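# Balance block over blue disc on sticks and posts

## Task

Place the block so it rests above the blue disc painted on the table, with the block's centre over the disc. In the final state neither the block nor any of the three sticks may touch the table, and every post must still stand roughly at its starting spot. The arrangement must hold by itself, not because a robot supports it. Any number of arms may help. Finish by opening the grippers and moving the arms away. For reference, in the scene frame (metres, heading in degrees counter-clockwise from +x) the arm feet sit on the tabletop at: arm1 x=+0.62 y=+0.00 z=+0.72 facing +180; arm2 x=-0.31 y=+0.54 z=+0.72 facing -60; arm3 x=-0.31 y=-0.54 z=+0.72 facing +60.

## Robot and tools

Setup: three identical i2rt Big YAM arms (arm1, arm2, arm3) share a table. Each has six revolute joints, a two-finger gripper and a wrist camera. Two fixed room cameras, cam_high and cam_low, also watch the scene. The hand reaches roughly 1.0 m from the joint-1 axis. Loose objects may occasionally get nudged by something outside your control.

Frame: one scene frame for everything, origin on the floor, +z up, units in metres. The hand point is midway between the fingertips; the hand's z axis runs along the fingers and its y axis is the opening direction. Foot placements are given in the task; no result line prints actual foot poses.

Joints (all radians except the gripper, all absolute targets, tolerance in brackets): joint1_rad -2.879..2.879 (+-0.045), yaw of the whole arm, positive is counter-clockwise seen from above, 0 points the way the foot faces. joint2_rad 0..3.141 (+-0.14), shoulder; 0 has the upper arm lying back roughly flat, increasing lifts it up then forward. joint3_rad 0..3.019 (+-0.09), elbow; 0 is fully folded, increasing opens it. joint4_rad -1.692..1.57 (+-0.055), hand pitch, positive tips fingers up. joint5_rad -1.57..1.57 (+-0.03), hand swings sideways, positive toward the arm's right. joint6_rad -2.094..2.094 (+-0.035), hand roll, positive is clockwise viewed from behind the hand. gripper_m 0..0.093 (+-0.003) is fingertip separation in metres; grip force tops out near 50-62 N per pad, lower on some units. With joints 1 and 6 at zero and the hand level and forward, the wrist camera sits on top looking at the fingertips. Joints move at different rates, so the hand may take a wide curved path between postures.

Tools:
- execute_actions(actions, cameras): actions is a list holding zero or one action. An action is an object keyed by "arm1", "arm2", "arm3"; each holds {"joints": {...}} with any subset of the seven keys above as absolute targets (not offsets). Everything in one action starts at once and may finish at different moments. Omitted joints or arms may keep pushing toward earlier targets. Any unknown key or out-of-range number rejects the whole call and nothing moves. cameras picks which images return: omitted, null or ["all"] gives every camera, [] gives none; names are arm1_cam_wrist, arm2_cam_wrist, arm3_cam_wrist, cam_high, cam_low. An empty actions list just reports state and images. Example: {"arm1": {"joints": {"gripper_m": 0.05}}, "arm2": {"joints": {"joint1_rad": 0.3}}}.
- wait(seconds): 0 to 10; commands nothing, lets the scene run, returns the same as an empty action.
- zoom_image(camera, region): enlarges part of that camera's latest full image; region is [x0, y0, x1, y1] in image pixels from the top-left, at most 504x504.
- finished_scene(scene): ends the given scene (1 or 2) irreversibly after the last command has been held; the reply says whether the goal was met. Only call it once the result is stable. Replying with no tool call ends everything.

Results: each robot's joint_positions, joint torques (six drive outputs, noisy, with per-unit offset and scale, nonzero even in free air, so not a clean contact sensor), and images listed in the order given by the "pictures" line. joint_status tells how each commanded motion ended: done, "off_target" (stopped short, maybe still pushing), "contact_stop" or "time_out" (target dropped, holding current spot; a timed-out joint may keep a target capped near its position and keep pushing, reported in on_its_own), "not_followed" (a self/arm-collision check withheld the arm's targets, shown with "joint command not followed" and often a "cause:" line; the gripper part still runs, and the withheld targets may be retried later). on_its_own lists what you did not command; "held at" means the target being held, not the actual position. A loaded joint that is holding may sag. Very small target changes may not move a joint. To relieve pushing, command the joint its reported position.

Heat: sustained effort warms motors, even while you are thinking. A MOTOR HOT line appears from 85 C; at 100 C that arm and its gripper go limp and drop (OVER-TEMPERATURE FAULT, joints marked "limit_stop_at_motor_heat"; resend targets afterwards). Some heat persists into the next scene.

Cameras: calibration is supplied per camera (fisheye wrist cameras 504x504, pinhole+radial room cameras 896x504, with K, D and T_world_to_cam mapping scene to camera frame). Room cameras may be off by up to about 2.3 degrees and 9 mm; wrist camera poses are derived from reported joints and can be further off.

The robot holds your last command while you think. Avoid: two arms pressing on each other (ends the run; the clearance check ignores fingers, gripper housings and wrist cameras and can react late), hard hits, slams, arms pushing continuously into objects or the table (they do not stop on contact), dropping or letting things slip, and knocking anything out of the work area, which ends the scene.

Each tool is called after "Emit:" as name(argument=value, ...) on one line, values as JSON.

## Session

Emit:
execute_actions(actions=[])

Scene clock: 0.00 s.
Joint torques (N m, as the arm reports them, + toward a larger angle): no reading
arm1.joint_positions: joint1_rad=+0.064 joint2_rad=+0.529 joint3_rad=+1.370 joint4_rad=-1.405 joint5_rad=-0.096 joint6_rad=+0.394 gripper_m=+0.094
arm1.joint_status: not commanded
arm1.hand: x=+0.4256 y=-0.0252 z=+1.3401 quat_wxyz=(-0.158, -0.869, +0.118, +0.453) (m; scene frame)
arm2.joint_positions: joint1_rad=-0.423 joint2_rad=+0.509 joint3_rad=+1.360 joint4_rad=-1.218 joint5_rad=-0.137 joint6_rad=+0.038 gripper_m=+0.094
arm2.joint_status: not commanded
arm2.hand: x=-0.2736 y=+0.3385 z=+1.3510 quat_wxyz=(-0.459, -0.544, -0.615, +0.338) (m; scene frame)
arm3.joint_positions: joint1_rad=-0.380 joint2_rad=+0.587 joint3_rad=+1.369 joint4_rad=-1.292 joint5_rad=+0.147 joint6_rad=-0.426 gripper_m=+0.095
arm3.joint_status: not commanded
arm3.hand: x=-0.1117 y=-0.4227 z=+1.2781 quat_wxyz=(-0.509, +0.406, -0.759, +0.006) (m; scene frame)
pictures: arm1_cam_wrist, arm2_cam_wrist, arm3_cam_wrist, cam_high, cam_low
Images, in order (width x height): arm1_cam_wrist 504x504, arm2_cam_wrist 504x504, arm3_cam_wrist 504x504, cam_high 896x504, cam_low 896x504.

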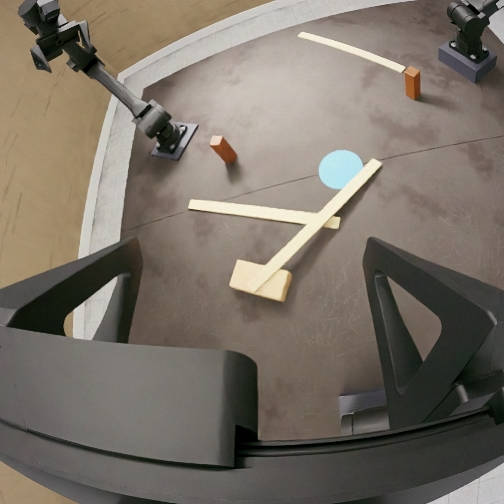

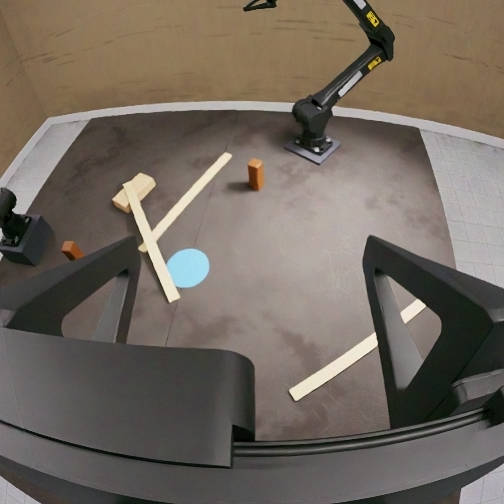

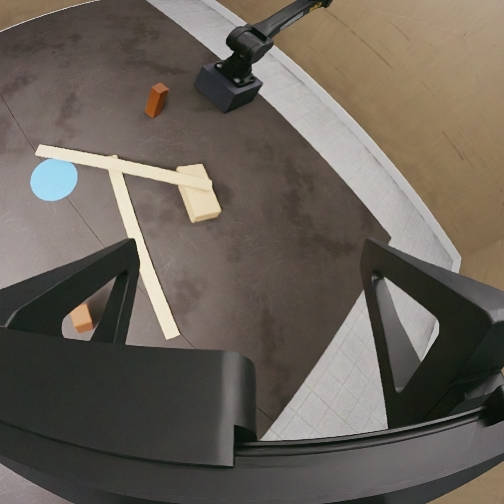

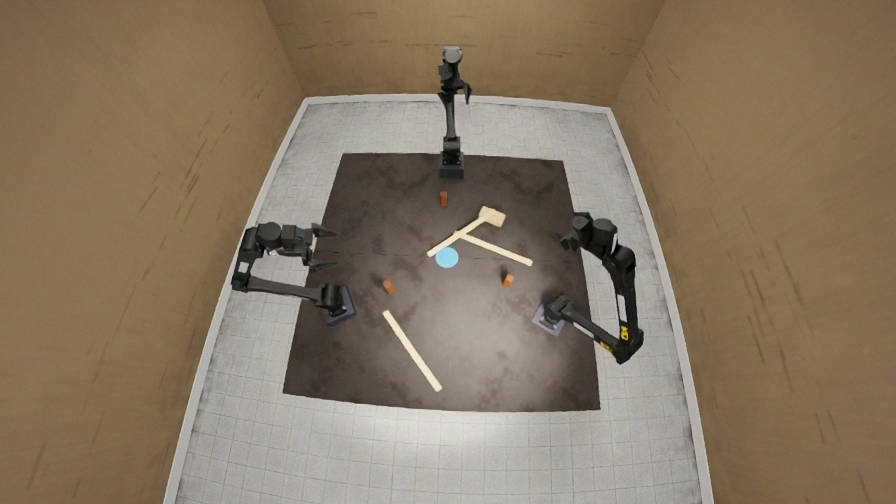

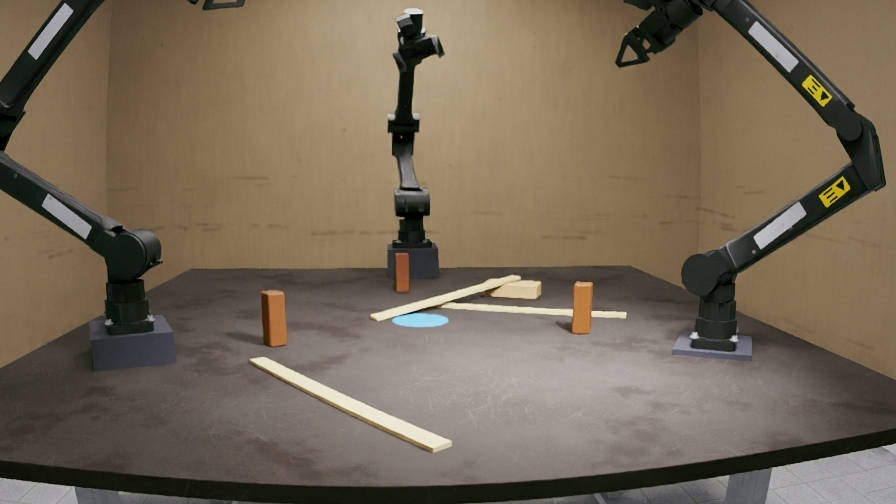

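Emit:
zoom_image(camera="cam_high", region=[320, 150, 600, 410])

Emit:
zoom_image(camera="cam_low", region=[220, 230, 660, 470])

Region (320, 150, 600, 410) of cam_high's 896x504 image, scaled by 1.800, with more detail than that image has; it fills the top 468 rows of this view, and the rest is white.

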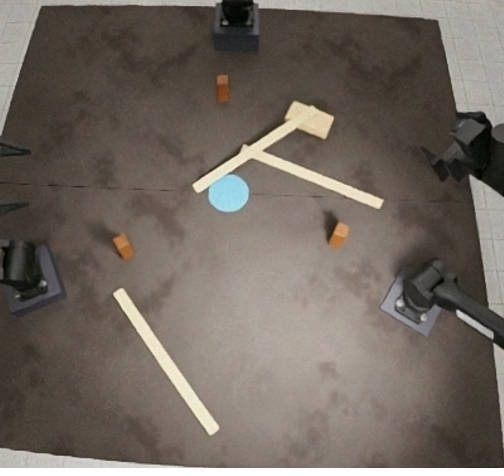

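Region (220, 230, 660, 470) of cam_low's 896x504 image, scaled by 1.145, with more detail than that image has; it fills the top 275 rows of this view, and the rest is white.

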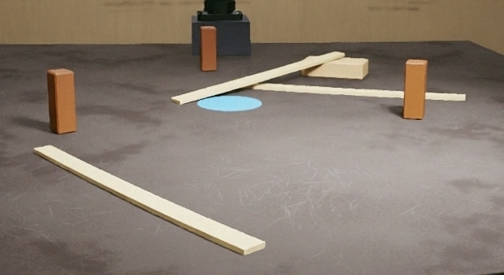

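Emit:
execute_actions(actions=[{"arm1":{"joints":{"joint1_rad":0,"joint2_rad":1.2,"joint3_rad":1.2,"joint4_rad":-1.57,"joint5_rad":0,"joint6_rad":0}},"arm2":{"joints":{"joint1_rad":0,"joint2_rad":1.2,"joint3_rad":1.2,"joint4_rad":-1.57,"joint5_rad":0,"joint6_rad":0}},"arm3":{"joints":{"joint1_rad":0,"joint2_rad":1.2,"joint3_rad":1.2,"joint4_rad":-1.57,"joint5_rad":0,"joint6_rad":0}}}])

Emit:
execute_actions(actions=[{"arm1":{"joints":{"joint4_rad":-0.9}},"arm2":{"joints":{"joint3_rad":1.6}},"arm3":{"joints":{"joint2_rad":0.8}}}], cameras=[])

Scene clock: 79.80 s.
Joint torques (N m, as the arm reports them, + toward a larger angle): arm1=[-0.53 -8.33  9.43 -0.22  0.11 -0.24] | arm2=[ 1.9  -9.09  7.97  0.3   0.02 -0.12] | arm3=[  0.18 -10.72   9.74  -0.11  -0.09   0.06]
arm1.joint_positions: joint1_rad=+0.011 joint2_rad=+1.209 joint3_rad=+1.182 joint4_rad=-1.561 joint5_rad=-0.003 joint6_rad=+0.010 gripper_m=+0.094
arm1.joint_status: all done
arm1.hand: x=+0.2887 y=-0.0059 z=+1.0575 quat_wxyz=(-0.007, -1.000, -0.008, -0.013) (m; scene frame)
arm2.joint_positions: joint1_rad=-0.007 joint2_rad=+1.211 joint3_rad=+1.192 joint4_rad=-1.561 joint5_rad=-0.001 joint6_rad=+0.009 gripper_m=+0.094
arm2.joint_status: all done
arm2.hand: x=-0.1568 y=+0.2445 z=+1.0334 quat_wxyz=(+0.002, -0.522, -0.853, +0.000) (m; scene frame)
arm3.joint_positions: joint1_rad=-0.001 joint2_rad=+1.205 joint3_rad=+1.197 joint4_rad=-1.558 joint5_rad=+0.001 joint6_rad=-0.012 gripper_m=+0.095
arm3.joint_status: all done
arm3.hand: x=-0.1361 y=-0.2539 z=+0.9918 quat_wxyz=(-0.003, +0.495, -0.869, -0.003) (m; scene frame)
pictures: arm1_cam_wrist, arm2_cam_wrist, arm3_cam_wrist, cam_high, cam_low
camera_calibration (this result's frames):
arm1_cam_wrist: T_world_to_cam=[[-0.0237264, 0.999589, -0.0161073, 0.0295759], [0.788503, 0.0286159, 0.614365, -0.873443], [0.614574, 0.00187602, -0.788857, 0.776393], [0, 0, 0, 1]] pos_world=[0.212263, -0.00602588, 1.14955]
arm2_cam_wrist: T_world_to_cam=[[-0.887727, -0.460362, 0.00274456, -0.0266994], [-0.368966, 0.715026, 0.593803, -0.846675], [-0.275327, 0.526122, -0.804606, 0.784981], [0, 0, 0, 1]] pos_world=[-0.11997, 0.180108, 1.13443]
arm3_cam_wrist: T_world_to_cam=[[0.869256, -0.494083, 0.0166157, -0.0251271], [-0.409355, -0.700533, 0.584535, -0.809561], [-0.277169, -0.514912, -0.811198, 0.763363], [0, 0, 0, 1]] pos_world=[-0.0979755, -0.186475, 1.09287]
Images, in order (width x height): arm1_cam_wrist 504x504, arm2_cam_wrist 504x504, arm3_cam_wrist 504x504, cam_high 896x504, cam_low 896x504.

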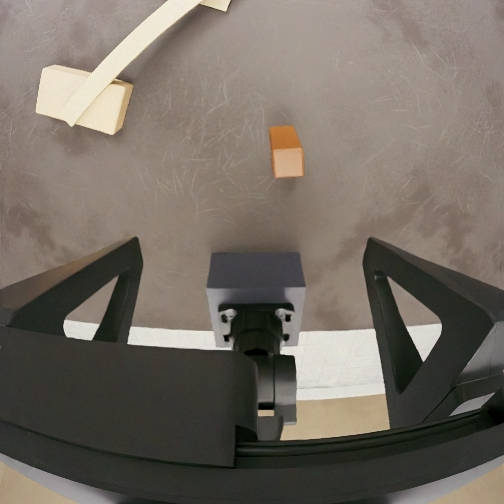

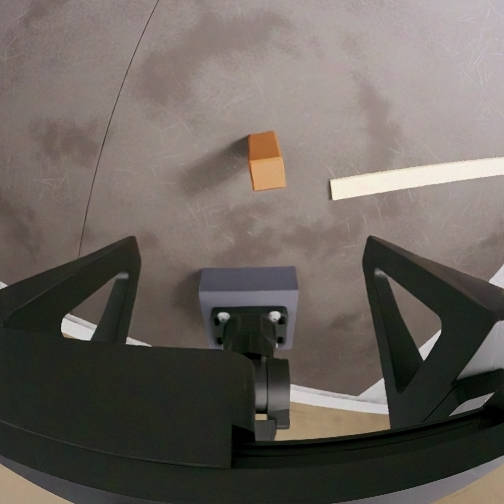

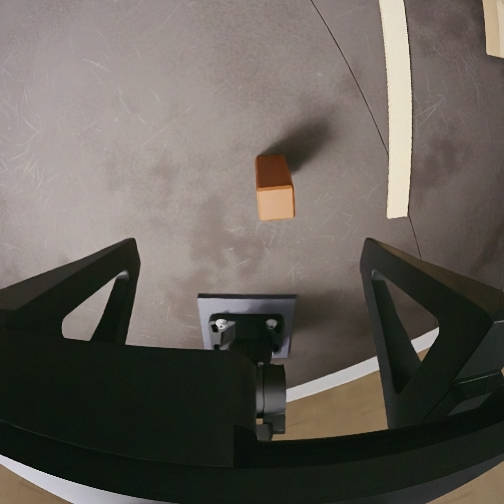

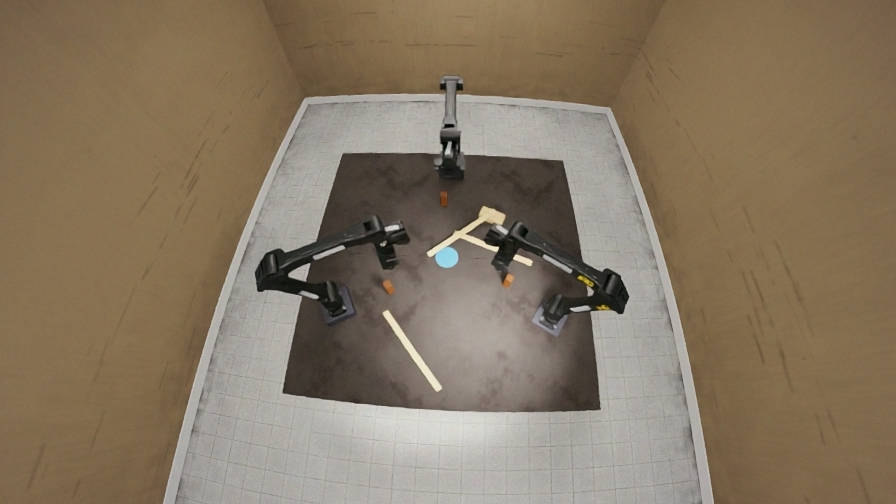

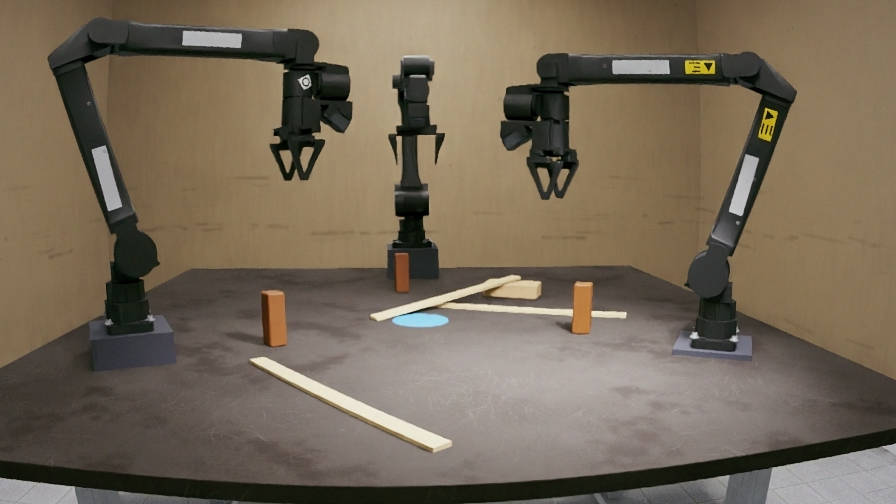

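Scene clock: 81.13 s.
Joint torques (N m, as the arm reports them, + toward a larger angle): arm1=[-0.4  -9.66 10.42  2.2   0.1  -0.22] | arm2=[ 2.19 -7.97 10.76  1.1   0.02 -0.12] | arm3=[ 0.13 -2.77  9.65  0.92 -0.08  0.06]
arm1.joint_positions: joint1_rad=+0.011 joint2_rad=+1.209 joint3_rad=+1.182 joint4_rad=-0.918 joint5_rad=-0.003 joint6_rad=+0.010 gripper_m=+0.094
arm1.joint_status: all done
arm1.hand: x=+0.1401 y=-0.0093 z=+1.1024 quat_wxyz=(-0.012, -0.953, -0.007, +0.303) (m; scene frame)
arm2.joint_positions: joint1_rad=-0.007 joint2_rad=+1.196 joint3_rad=+1.555 joint4_rad=-1.566 joint5_rad=-0.001 joint6_rad=+0.009 gripper_m=+0.094
arm2.joint_status: all done
arm2.hand: x=-0.1291 y=+0.1925 z=+1.1904 quat_wxyz=(-0.157, -0.513, -0.839, +0.095) (m; scene frame)
arm3.joint_positions: joint1_rad=-0.001 joint2_rad=+0.791 joint3_rad=+1.197 joint4_rad=-1.562 joint5_rad=+0.001 joint6_rad=-0.011 gripper_m=+0.095
arm3.joint_status: all done
arm3.hand: x=-0.1771 y=-0.3221 z=+1.1055 quat_wxyz=(-0.181, +0.484, -0.850, -0.101) (m; scene frame)
pictures: none
No camera images: the call's "cameras" was empty. Leave "cameras" out to get every camera's image.

Emit:
execute_actions(actions=[{"arm1":{"joints":{"joint1_rad":0.326,"joint6_rad":1.21,"joint4_rad":-1.3,"gripper_m":0.07}},"arm2":{"joints":{"joint1_rad":-0.817,"joint3_rad":1.1,"joint6_rad":0.56,"gripper_m":0.07}},"arm3":{"joints":{"joint1_rad":-0.508,"joint2_rad":1.2,"joint6_rad":-0.688,"gripper_m":0.07}}}], cameras=[])

Emit:
execute_actions(actions=[{"arm1":{"joints":{"joint2_rad":1.68,"joint3_rad":1.015,"joint4_rad":-0.906}},"arm2":{"joints":{"joint2_rad":1.473,"joint3_rad":0.751,"joint4_rad":-0.849}},"arm3":{"joints":{"joint2_rad":1.518,"joint3_rad":0.952,"joint4_rad":-1.005}}}])

Scene clock: 155.93 s.
Joint torques (N m, as the arm reports them, + toward a larger angle): arm1=[ 0.42 -9.08  9.86  0.26  0.09  0.09] | arm2=[ 0.65 -8.97  7.31  0.3   0.01  0.07] | arm3=[  0.26 -11.48   9.69   0.    -0.07  -0.17]
arm1.joint_positions: joint1_rad=+0.329 joint2_rad=+1.209 joint3_rad=+1.182 joint4_rad=-1.291 joint5_rad=+0.000 joint6_rad=+1.200 gripper_m=+0.070
arm1.joint_status: all done
arm1.hand: x=+0.2459 y=-0.1302 z=+1.0661 quat_wxyz=(-0.091, -0.903, +0.412, +0.083) (m; scene frame)
arm2.joint_positions: joint1_rad=-0.810 joint2_rad=+1.214 joint3_rad=+1.098 joint4_rad=-1.566 joint5_rad=+0.000 joint6_rad=+0.551 gripper_m=+0.070
arm2.joint_status: all done
arm2.hand: x=-0.4070 y=+0.2487 z=+0.9984 quat_wxyz=(+0.041, -0.938, -0.341, -0.033) (m; scene frame)
arm3.joint_positions: joint1_rad=-0.510 joint2_rad=+1.217 joint3_rad=+1.197 joint4_rad=-1.562 joint5_rad=+0.000 joint6_rad=-0.677 gripper_m=+0.070
arm3.joint_status: all done
arm3.hand: x=-0.0194 y=-0.3741 z=+0.9876 quat_wxyz=(+0.004, +0.561, -0.828, -0.003) (m; scene frame)
pictures: none
No camera images: the call's "cameras" was empty. Leave "cameras" out to get every camera's image.

Scene clock: 157.30 s.
Joint torques (N m, as the arm reports them, + toward a larger angle): arm1=[  0.27 -13.7    7.39   0.61   0.11   0.01] | arm2=[  0.7  -10.81   6.22   1.02   0.01   0.07] | arm3=[  0.3  -15.25   8.53   0.91  -0.08  -0.16]
arm1.joint_positions: joint1_rad=+0.329 joint2_rad=+1.699 joint3_rad=+0.999 joint4_rad=-0.916 joint5_rad=+0.000 joint6_rad=+1.200 gripper_m=+0.070
arm1.joint_status: all done
arm1.hand: x=+0.2260 y=-0.1410 z=+0.8114 quat_wxyz=(+0.013, -0.910, +0.415, -0.023) (m; scene frame)
arm2.joint_positions: joint1_rad=-0.810 joint2_rad=+1.485 joint3_rad=+0.740 joint4_rad=-0.860 joint5_rad=+0.000 joint6_rad=+0.552 gripper_m=+0.070
arm2.joint_status: all done
arm2.hand: x=-0.4147 y=+0.2246 z=+0.7869 quat_wxyz=(+0.010, -0.940, -0.342, -0.009) (m; scene frame)
arm3.joint_positions: joint1_rad=-0.510 joint2_rad=+1.539 joint3_rad=+0.943 joint4_rad=-1.019 joint5_rad=+0.000 joint6_rad=-0.677 gripper_m=+0.070
arm3.joint_status: all done
arm3.hand: x=+0.0236 y=-0.3488 z=+0.7827 quat_wxyz=(+0.021, +0.561, -0.827, -0.004) (m; scene frame)
pictures: arm1_cam_wrist, arm2_cam_wrist, arm3_cam_wrist, cam_high, cam_low
camera_calibration (this result's frames):
arm1_cam_wrist: T_world_to_cam=[[0.748586, 0.661815, 0.0402556, -0.108668], [0.50166, -0.60504, 0.618274, -0.696736], [0.433539, -0.442637, -0.784931, 0.596113], [0, 0, 0, 1]] pos_world=[0.172434, -0.0857742, 0.903056]
arm2_cam_wrist: T_world_to_cam=[[-0.647181, 0.762205, 0.014149, -0.447916], [0.609667, 0.506342, 0.609855, -0.341214], [0.45767, 0.403313, -0.792386, 0.848008], [0, 0, 0, 1]] pos_world=[-0.469964, 0.172162, 0.886379]
arm3_cam_wrist: T_world_to_cam=[[0.935634, -0.35273, -0.0130682, -0.136359], [-0.270592, -0.740549, 0.615116, -0.729654], [-0.226648, -0.571987, -0.788328, 0.550107], [0, 0, 0, 1]] pos_world=[0.0548233, -0.273788, 0.880705]
Images, in order (width x height): arm1_cam_wrist 504x504, arm2_cam_wrist 504x504, arm3_cam_wrist 504x504, cam_high 896x504, cam_low 896x504.

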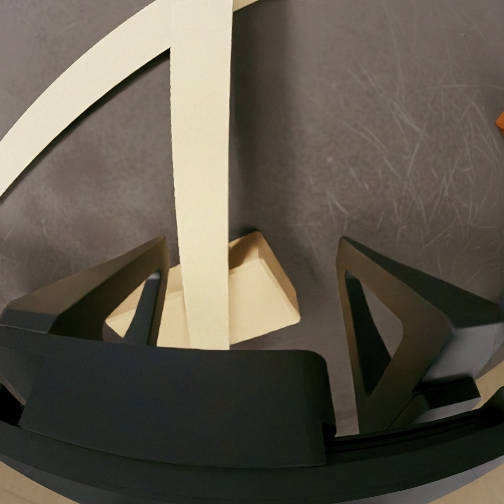

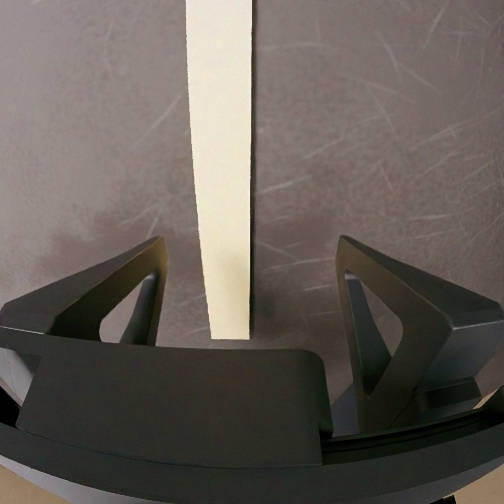

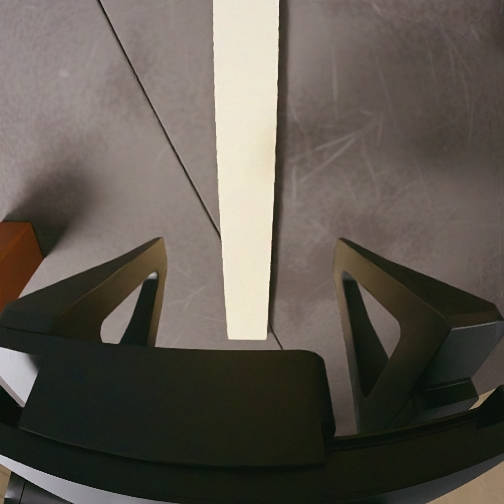

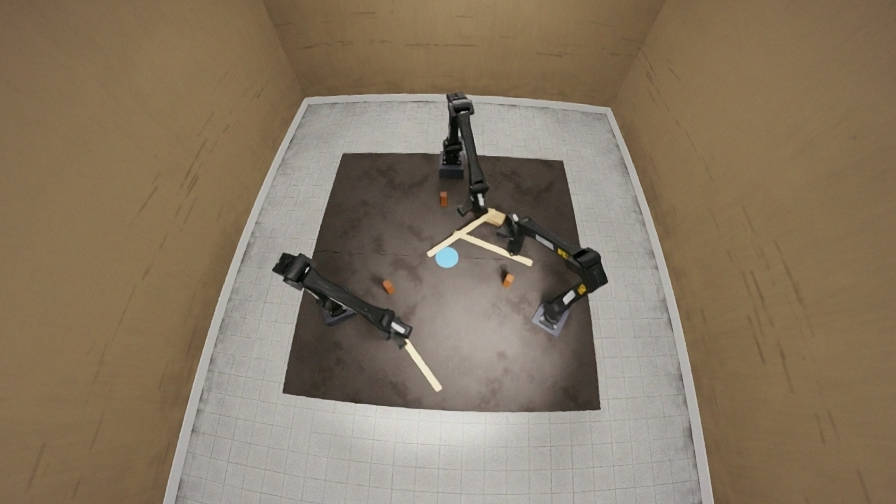

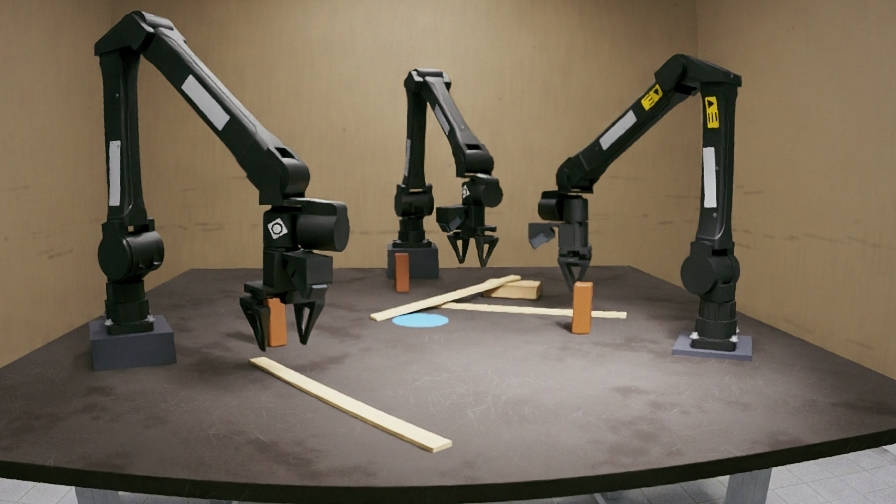

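Emit:
execute_actions(actions=[{"arm1":{"joints":{"joint1_rad":0.312,"joint2_rad":1.83,"joint3_rad":1.02,"joint4_rad":-0.71,"gripper_m":0.093}},"arm2":{"joints":{"joint1_rad":-0.765,"joint2_rad":1.595,"joint3_rad":0.70,"joint4_rad":-0.63,"joint6_rad":0.60,"gripper_m":0.085}},"arm3":{"joints":{"joint2_rad":1.575,"joint3_rad":0.855,"joint4_rad":-0.80}}}])

Scene clock: 185.30 s.
Joint torques (N m, as the arm reports them, + toward a larger angle): arm1=[ -0.39 -14.49   7.03   0.72   0.1    0.  ] | arm2=[  2.34 -11.62   4.73   1.15   0.02   0.08] | arm3=[  0.23 -12.23   7.14   1.12  -0.07  -0.16]
arm1.joint_positions: joint1_rad=+0.326 joint2_rad=+1.842 joint3_rad=+0.999 joint4_rad=-0.721 joint5_rad=+0.000 joint6_rad=+1.201 gripper_m=+0.093
arm1.joint_status: all done
arm1.hand: x=+0.2017 y=-0.1494 z=+0.7518 quat_wxyz=(-0.006, -0.909, +0.416, -0.004) (m; scene frame)
arm2.joint_positions: joint1_rad=-0.775 joint2_rad=+1.609 joint3_rad=+0.699 joint4_rad=-0.642 joint5_rad=+0.000 joint6_rad=+0.591 gripper_m=+0.085
arm2.joint_status: all done
arm2.hand: x=-0.4075 y=+0.2076 z=+0.7370 quat_wxyz=(-0.011, -0.940, -0.340, +0.007) (m; scene frame)
arm3.joint_positions: joint1_rad=-0.510 joint2_rad=+1.562 joint3_rad=+0.858 joint4_rad=-0.815 joint5_rad=+0.000 joint6_rad=-0.677 gripper_m=+0.070
arm3.joint_status: all done
arm3.hand: x=+0.0297 y=-0.3452 z=+0.7485 quat_wxyz=(-0.026, +0.561, -0.827, +0.000) (m; scene frame)
pictures: arm1_cam_wrist, arm2_cam_wrist, arm3_cam_wrist, cam_high, cam_low
camera_calibration (this result's frames):
arm1_cam_wrist: T_world_to_cam=[[0.751863, 0.659258, -0.00895486, -0.0465672], [0.52987, -0.596106, 0.603238, -0.645745], [0.392352, -0.458297, -0.797511, 0.571569], [0, 0, 0, 1]] pos_world=[0.152917, -0.092284, 0.844953]
arm2_cam_wrist: T_world_to_cam=[[-0.6439, 0.764982, -0.0139986, -0.408158], [0.621454, 0.533587, 0.573655, -0.280673], [0.446305, 0.360677, -0.818978, 0.835817], [0, 0, 0, 1]] pos_world=[-0.461417, 0.160537, 0.839812]
arm3_cam_wrist: T_world_to_cam=[[0.93404, -0.353931, 0.0479734, -0.187325], [-0.319502, -0.767933, 0.555156, -0.667356], [-0.159646, -0.533865, -0.830362, 0.569227], [0, 0, 0, 1]] pos_world=[0.0526225, -0.274893, 0.852138]
Images, in order (width x height): arm1_cam_wrist 504x504, arm2_cam_wrist 504x504, arm3_cam_wrist 504x504, cam_high 896x504, cam_low 896x504.

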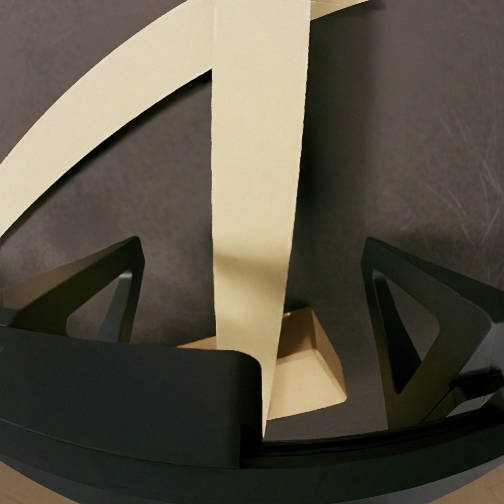

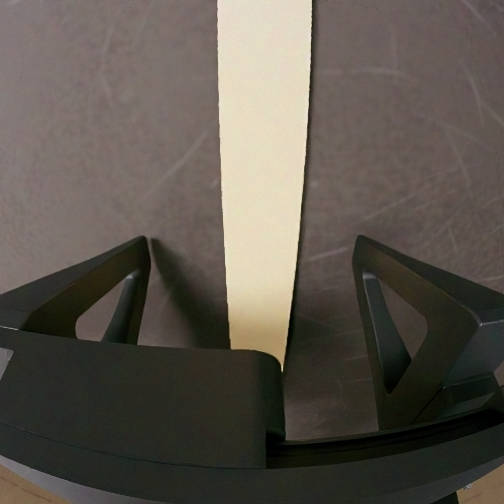

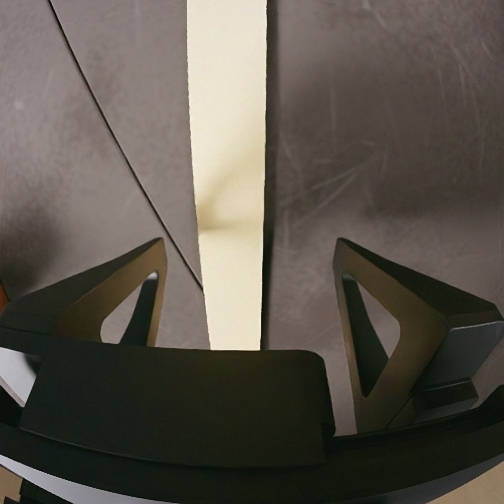

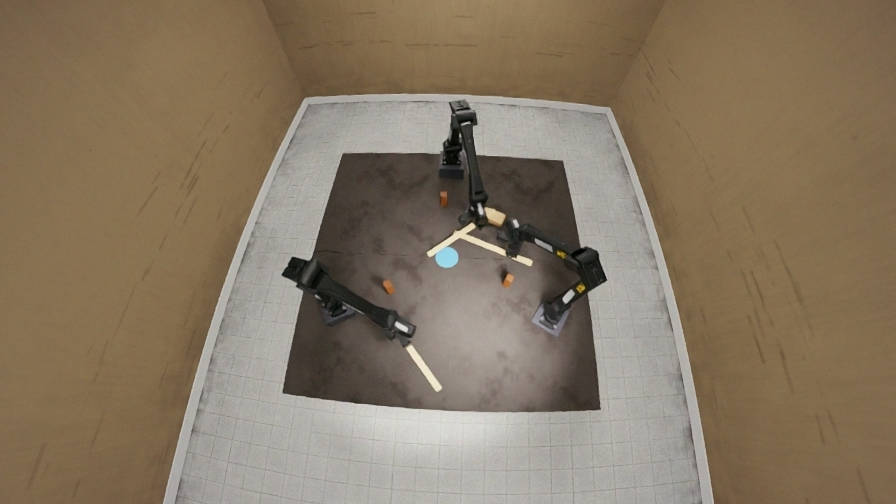

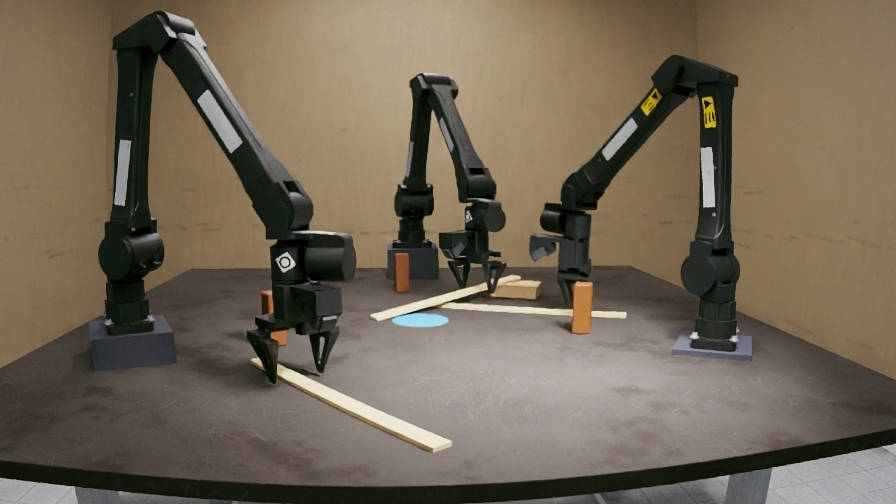

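Emit:
execute_actions(actions=[{"arm1":{"joints":{"joint2_rad":1.88}},"arm2":{"joints":{"joint2_rad":1.652}},"arm3":{"joints":{"joint2_rad":1.625}}}], cameras=["arm1_cam_wrist","arm2_cam_wrist","arm3_cam_wrist","cam_low"])

Scene clock: 191.77 s.
Joint torques (N m, as the arm reports them, + toward a larger angle): arm1=[ -0.43 -12.71   6.82   0.77   0.11   0.  ] | arm2=[ 2.26 -8.49  4.57  1.01 -0.01  0.07] | arm3=[  0.2  -12.58   6.71   1.    -0.08  -0.16]
arm1.joint_positions: joint1_rad=+0.326 joint2_rad=+1.871 joint3_rad=+0.999 joint4_rad=-0.721 joint5_rad=+0.000 joint6_rad=+1.201 gripper_m=+0.093
arm1.joint_status: all done
arm1.hand: x=+0.2069 y=-0.1477 z=+0.7398 quat_wxyz=(+0.004, -0.909, +0.416, -0.015) (m; scene frame)
arm2.joint_positions: joint1_rad=-0.775 joint2_rad=+1.627 joint3_rad=+0.700 joint4_rad=-0.639 joint5_rad=+0.001 joint6_rad=+0.592 gripper_m=+0.085
arm2.joint_status: all done
arm2.hand: x=-0.4071 y=+0.2094 z=+0.7315 quat_wxyz=(-0.005, -0.941, -0.339, +0.003) (m; scene frame)
arm3.joint_positions: joint1_rad=-0.510 joint2_rad=+1.612 joint3_rad=+0.858 joint4_rad=-0.814 joint5_rad=+0.000 joint6_rad=-0.677 gripper_m=+0.070
arm3.joint_status: all done
arm3.hand: x=+0.0247 y=-0.3480 z=+0.7304 quat_wxyz=(-0.002, +0.561, -0.828, -0.002) (m; scene frame)
pictures: arm1_cam_wrist, arm2_cam_wrist, arm3_cam_wrist, cam_low
camera_calibration (this result's frames):
arm1_cam_wrist: T_world_to_cam=[[0.751487, 0.659512, 0.0176328, -0.071293], [0.513734, -0.60173, 0.611553, -0.643931], [0.413937, -0.450516, -0.791007, 0.5526], [0, 0, 0, 1]] pos_world=[0.155644, -0.0914992, 0.832166]
arm2_cam_wrist: T_world_to_cam=[[-0.642707, 0.76609, -0.00590599, -0.414946], [0.620141, 0.524759, 0.58314, -0.284372], [0.449837, 0.371126, -0.81235, 0.824897], [0, 0, 0, 1]] pos_world=[-0.461407, 0.160973, 0.833483]
arm3_cam_wrist: T_world_to_cam=[[0.935483, -0.352963, 0.0169877, -0.159772], [-0.295276, -0.754376, 0.586284, -0.679666], [-0.194121, -0.553475, -0.809928, 0.530989], [0, 0, 0, 1]] pos_world=[0.0518507, -0.275228, 0.831254]
Images, in order (width x height): arm1_cam_wrist 504x504, arm2_cam_wrist 504x504, arm3_cam_wrist 504x504, cam_low 896x504.

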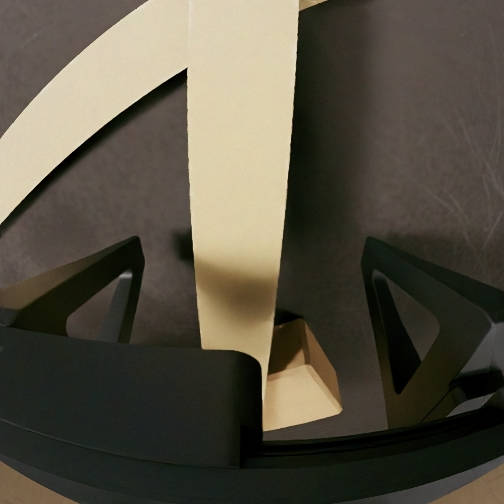

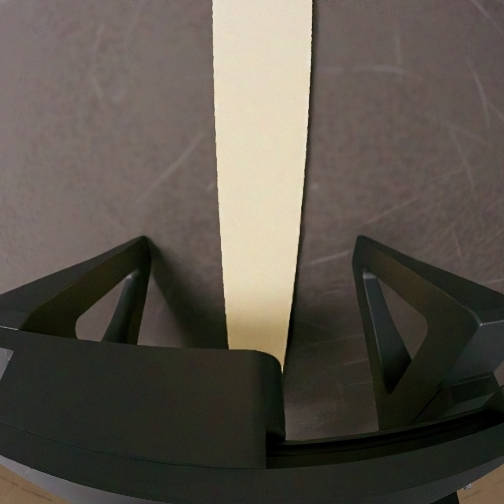

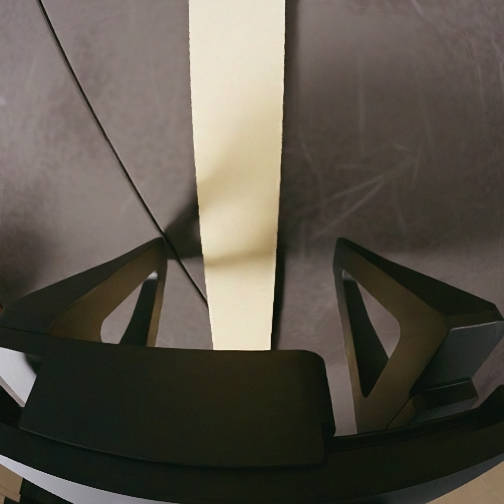

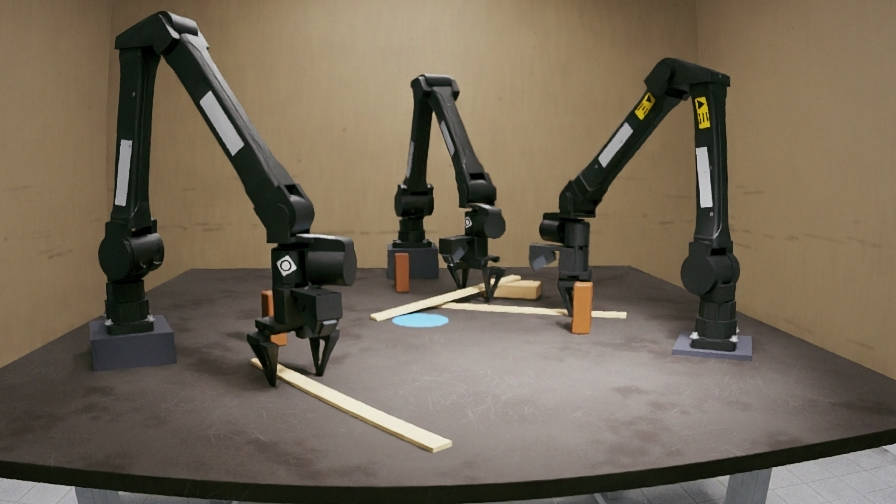

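Emit:
execute_actions(actions=[{"arm1":{"joints":{"gripper_m":0.0}},"arm2":{"joints":{"joint2_rad":1.63,"gripper_m":0.0}},"arm3":{"joints":{"joint2_rad":1.638}}}], cameras=[])

Emit:
execute_actions(actions=[{"arm3":{"joints":{"gripper_m":0.0}},"arm1":{"joints":{"joint2_rad":1.6,"joint3_rad":1.05,"joint4_rad":-1.02}},"arm2":{"joints":{"joint2_rad":1.4,"joint3_rad":0.85,"joint4_rad":-1.02}}}])

Scene clock: 201.30 s.
Joint torques (N m, as the arm reports them, + toward a larger angle): arm1=[ -0.74 -12.68   6.67   0.64   0.1   -0.02] | arm2=[  2.25 -10.27   4.57   0.94   0.     0.04] | arm3=[  0.33 -11.83   6.67   0.97  -0.07  -0.16]
arm1.joint_positions: joint1_rad=+0.326 joint2_rad=+1.871 joint3_rad=+0.999 joint4_rad=-0.720 joint5_rad=+0.000 joint6_rad=+1.202 gripper_m=+0.027
arm1.joint_status: gripper_m off_target (ended at +0.027, target +0.000)
arm1.hand: x=+0.2068 y=-0.1477 z=+0.7398 quat_wxyz=(+0.004, -0.909, +0.417, -0.014) (m; scene frame)
arm2.joint_positions: joint1_rad=-0.775 joint2_rad=+1.626 joint3_rad=+0.700 joint4_rad=-0.637 joint5_rad=+0.001 joint6_rad=+0.593 gripper_m=+0.027
arm2.joint_status: gripper_m off_target (ended at +0.027, target +0.000); the others done
arm2.hand: x=-0.4072 y=+0.2088 z=+0.7319 quat_wxyz=(-0.006, -0.941, -0.339, +0.004) (m; scene frame)
arm3.joint_positions: joint1_rad=-0.510 joint2_rad=+1.615 joint3_rad=+0.858 joint4_rad=-0.814 joint5_rad=+0.000 joint6_rad=-0.677 gripper_m=+0.070
arm3.joint_status: all done
arm3.hand: x=+0.0243 y=-0.3482 z=+0.7292 quat_wxyz=(-0.001, +0.561, -0.828, -0.002) (m; scene frame)
pictures: none
No camera images: the call's "cameras" was empty. Leave "cameras" out to get every camera's image.

Scene clock: 202.47 s.
Joint torques (N m, as the arm reports them, + toward a larger angle): arm1=[ -0.68 -11.15   9.21  -0.2    0.1   -0.01] | arm2=[ 2.23 -9.89  7.82  0.28  0.01  0.05] | arm3=[  0.21 -12.     6.67   0.99  -0.08  -0.14]
arm1.joint_positions: joint1_rad=+0.326 joint2_rad=+1.590 joint3_rad=+1.019 joint4_rad=-1.011 joint5_rad=+0.000 joint6_rad=+1.202 gripper_m=+0.027
arm1.joint_status: all done
arm1.hand: x=+0.2279 y=-0.1384 z=+0.8614 quat_wxyz=(+0.001, -0.909, +0.417, -0.011) (m; scene frame)
arm2.joint_positions: joint1_rad=-0.775 joint2_rad=+1.402 joint3_rad=+0.825 joint4_rad=-1.012 joint5_rad=+0.000 joint6_rad=+0.593 gripper_m=+0.027
arm2.joint_status: all done
arm2.hand: x=-0.4068 y=+0.2107 z=+0.8392 quat_wxyz=(+0.005, -0.941, -0.339, -0.004) (m; scene frame)
arm3.joint_positions: joint1_rad=-0.510 joint2_rad=+1.615 joint3_rad=+0.858 joint4_rad=-0.814 joint5_rad=+0.000 joint6_rad=-0.679 gripper_m=+0.027
arm3.joint_status: gripper_m off_target (ended at +0.027, target +0.000)
arm3.hand: x=+0.0244 y=-0.3482 z=+0.7291 quat_wxyz=(-0.001, +0.562, -0.827, -0.002) (m; scene frame)
pictures: arm1_cam_wrist, arm2_cam_wrist, arm3_cam_wrist, cam_high, cam_low
camera_calibration (this result's frames):
arm1_cam_wrist: T_world_to_cam=[[0.752459, 0.658589, 0.00808431, -0.0874439], [0.518877, -0.600304, 0.608607, -0.721942], [0.405675, -0.453757, -0.793431, 0.647763], [0, 0, 0, 1]] pos_world=[0.177616, -0.0818679, 0.954041]
arm2_cam_wrist: T_world_to_cam=[[-0.642151, 0.766549, 0.00665469, -0.425574], [0.616413, 0.511179, 0.598941, -0.36], [0.455716, 0.388713, -0.800765, 0.900711], [0, 0, 0, 1]] pos_world=[-0.461843, 0.16013, 0.939709]
arm3_cam_wrist: T_world_to_cam=[[0.936199, -0.351137, 0.0153333, -0.157742], [-0.292385, -0.753862, 0.58839, -0.68062], [-0.195046, -0.555333, -0.808432, 0.528084], [0, 0, 0, 1]] pos_world=[0.0516757, -0.27522, 0.829809]
Images, in order (width x height): arm1_cam_wrist 504x504, arm2_cam_wrist 504x504, arm3_cam_wrist 504x504, cam_high 896x504, cam_low 896x504.

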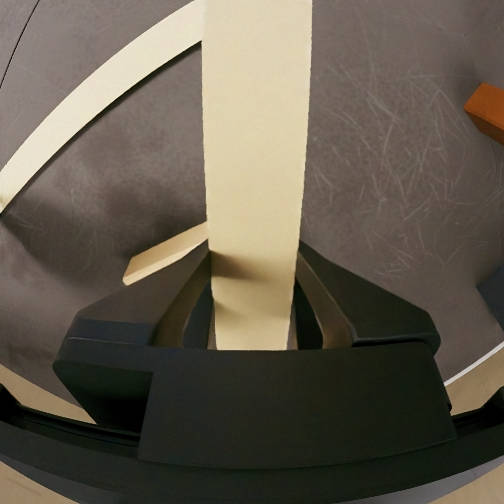

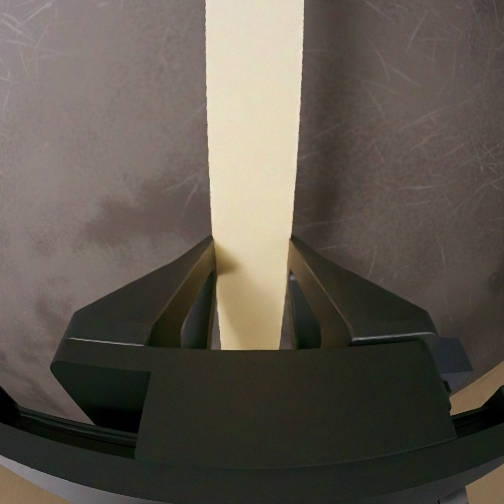

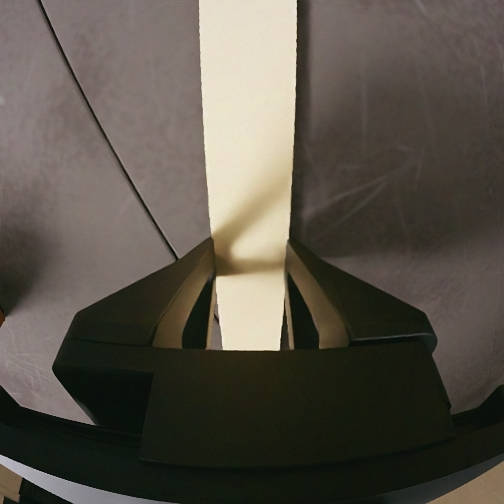

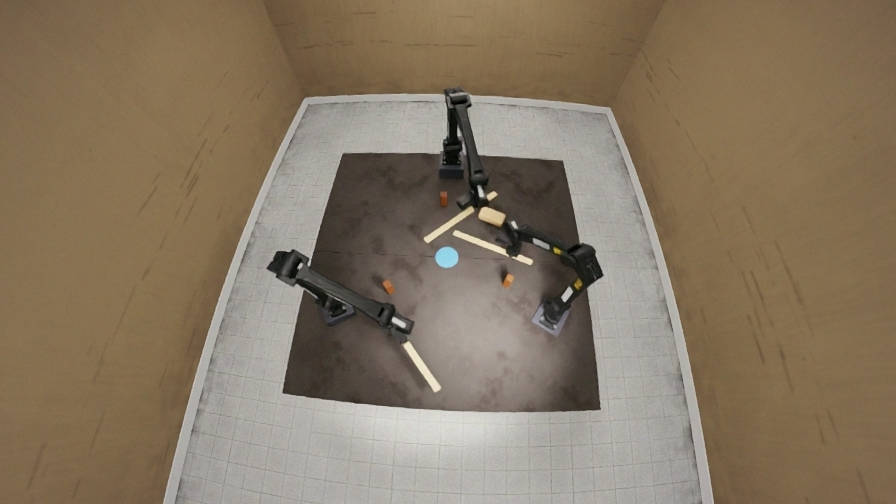

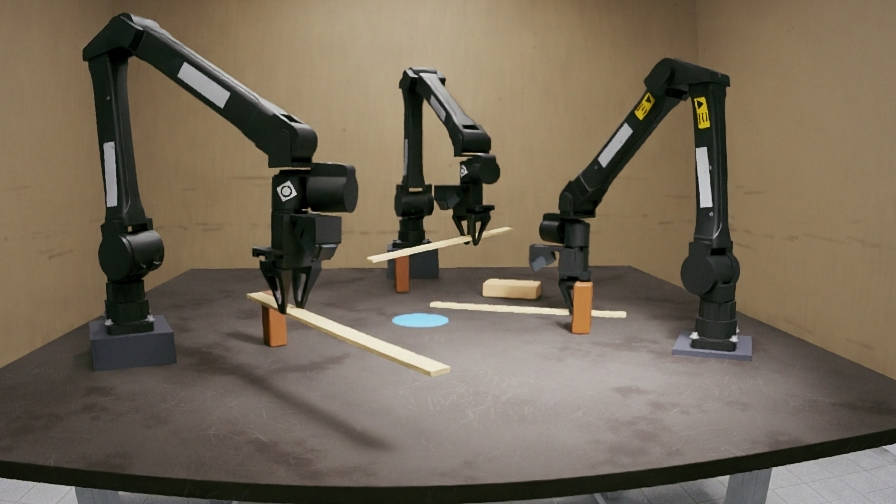

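Emit:
execute_actions(actions=[{"arm1":{"joints":{"joint1_rad":-0.097,"joint6_rad":0.25,"joint2_rad":1.24,"joint3_rad":0.72,"joint4_rad":-0.70}},"arm2":{"joints":{"joint2_rad":1.22,"joint3_rad":0.835,"joint4_rad":-0.92}},"arm3":{"joints":{"joint2_rad":1.5,"joint4_rad":-0.93}}}], cameras=["cam_high","cam_low"])

Emit:
execute_actions(actions=[{"arm2":{"joints":{"joint1_rad":-0.038,"joint6_rad":0.27}},"arm3":{"joints":{"joint2_rad":1.15,"joint3_rad":0.91,"joint4_rad":-1.06,"joint6_rad":-0.2}}}], cameras=["cam_high","cam_low"])

Scene clock: 251.13 s.
Joint torques (N m, as the arm reports them, + toward a larger angle): arm1=[ 0.14 -8.21  8.09  1.62  0.01 -0.26] | arm2=[ 2.33 -7.96  8.07  1.59  0.    0.03] | arm3=[  0.17 -13.42   7.31  -0.06  -0.09  -0.14]
arm1.joint_positions: joint1_rad=-0.092 joint2_rad=+1.241 joint3_rad=+0.714 joint4_rad=-0.717 joint5_rad=+0.000 joint6_rad=+0.261 gripper_m=+0.027
arm1.joint_status: all done
arm1.hand: x=+0.2481 y=+0.0300 z=+0.8896 quat_wxyz=(-0.019, -0.973, +0.167, +0.156) (m; scene frame)
arm2.joint_positions: joint1_rad=-0.775 joint2_rad=+1.219 joint3_rad=+0.825 joint4_rad=-0.934 joint5_rad=+0.000 joint6_rad=+0.593 gripper_m=+0.027
arm2.joint_status: all done
arm2.hand: x=-0.4141 y=+0.1861 z=+0.9023 quat_wxyz=(-0.100, -0.934, -0.336, +0.073) (m; scene frame)
arm3.joint_positions: joint1_rad=-0.510 joint2_rad=+1.509 joint3_rad=+0.858 joint4_rad=-0.920 joint5_rad=+0.000 joint6_rad=-0.679 gripper_m=+0.027
arm3.joint_status: all done
arm3.hand: x=+0.0123 y=-0.3552 z=+0.7671 quat_wxyz=(-0.001, +0.562, -0.827, -0.002) (m; scene frame)
pictures: cam_high, cam_low
Images, in order (width x height): cam_high 896x504, cam_low 896x504.

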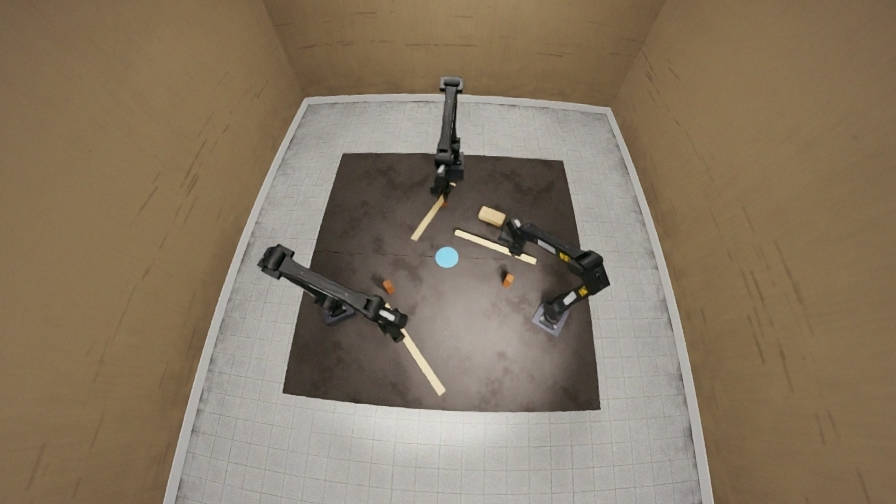

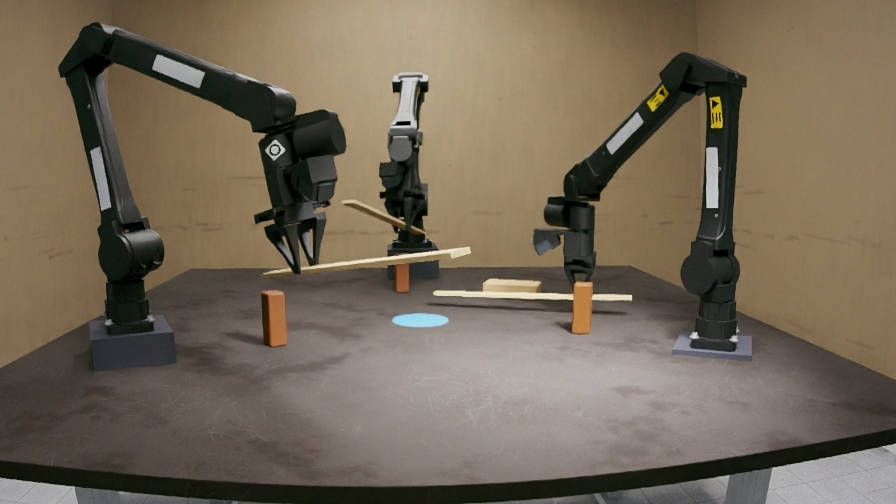

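Scene clock: 252.63 s.
Joint torques (N m, as the arm reports them, + toward a larger angle): arm1=[ 0.07 -7.9   8.01  1.69 -0.01 -0.22] | arm2=[ 1.89 -7.99  7.91  1.62  0.04 -0.12] | arm3=[ 0.18 -8.03 13.86  0.55 -0.03  0.08]
arm1.joint_positions: joint1_rad=-0.092 joint2_rad=+1.241 joint3_rad=+0.714 joint4_rad=-0.717 joint5_rad=+0.000 joint6_rad=+0.260 gripper_m=+0.027
arm1.joint_status: not commanded
arm1.hand: x=+0.2481 y=+0.0300 z=+0.8896 quat_wxyz=(-0.019, -0.973, +0.167, +0.156) (m; scene frame)
arm2.joint_positions: joint1_rad=-0.044 joint2_rad=+1.219 joint3_rad=+0.825 joint4_rad=-0.933 joint5_rad=-0.001 joint6_rad=+0.279 gripper_m=+0.027
arm2.joint_status: all done
arm2.hand: x=-0.1526 y=+0.2061 z=+0.9020 quat_wxyz=(-0.113, -0.641, -0.757, +0.052) (m; scene frame)
arm3.joint_positions: joint1_rad=-0.510 joint2_rad=+1.140 joint3_rad=+0.858 joint4_rad=-1.051 joint5_rad=+0.000 joint6_rad=-0.212 gripper_m=+0.027
arm3.joint_status: all done
arm3.hand: x=-0.0049 y=-0.3656 z=+0.8894 quat_wxyz=(-0.118, +0.353, -0.928, -0.020) (m; scene frame)
pictures: cam_high, cam_low
Images, in order (width x height): cam_high 896x504, cam_low 896x504.

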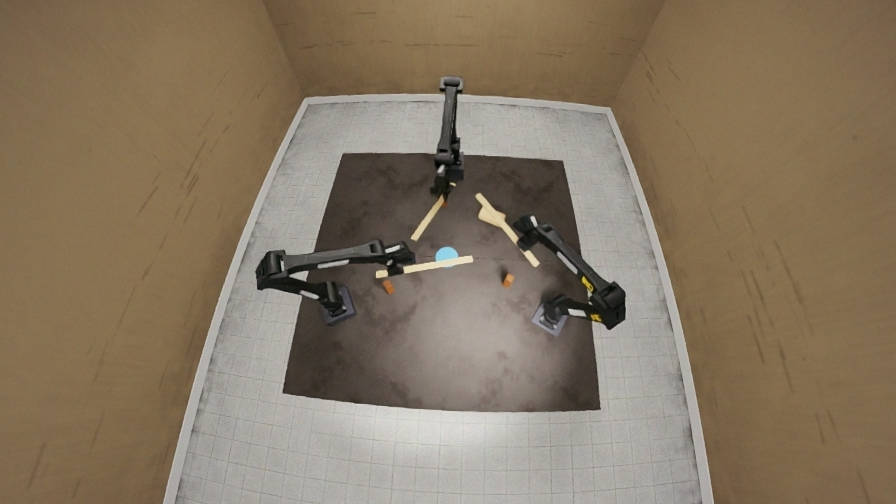

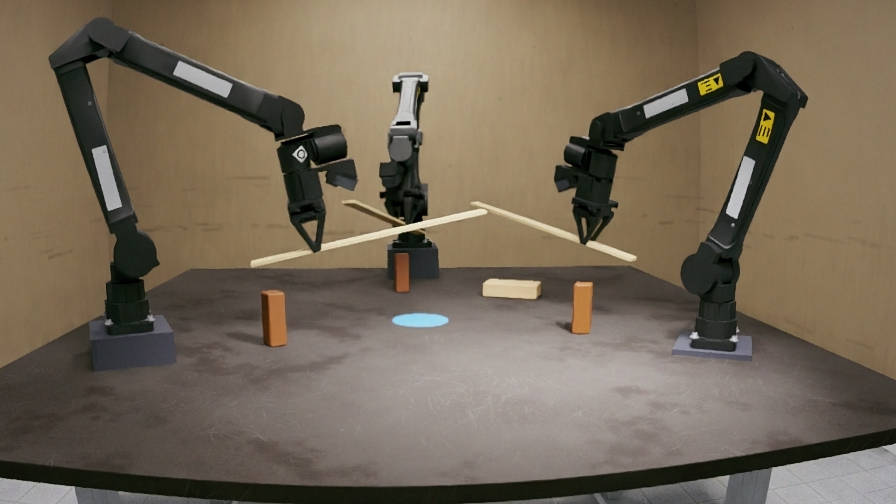

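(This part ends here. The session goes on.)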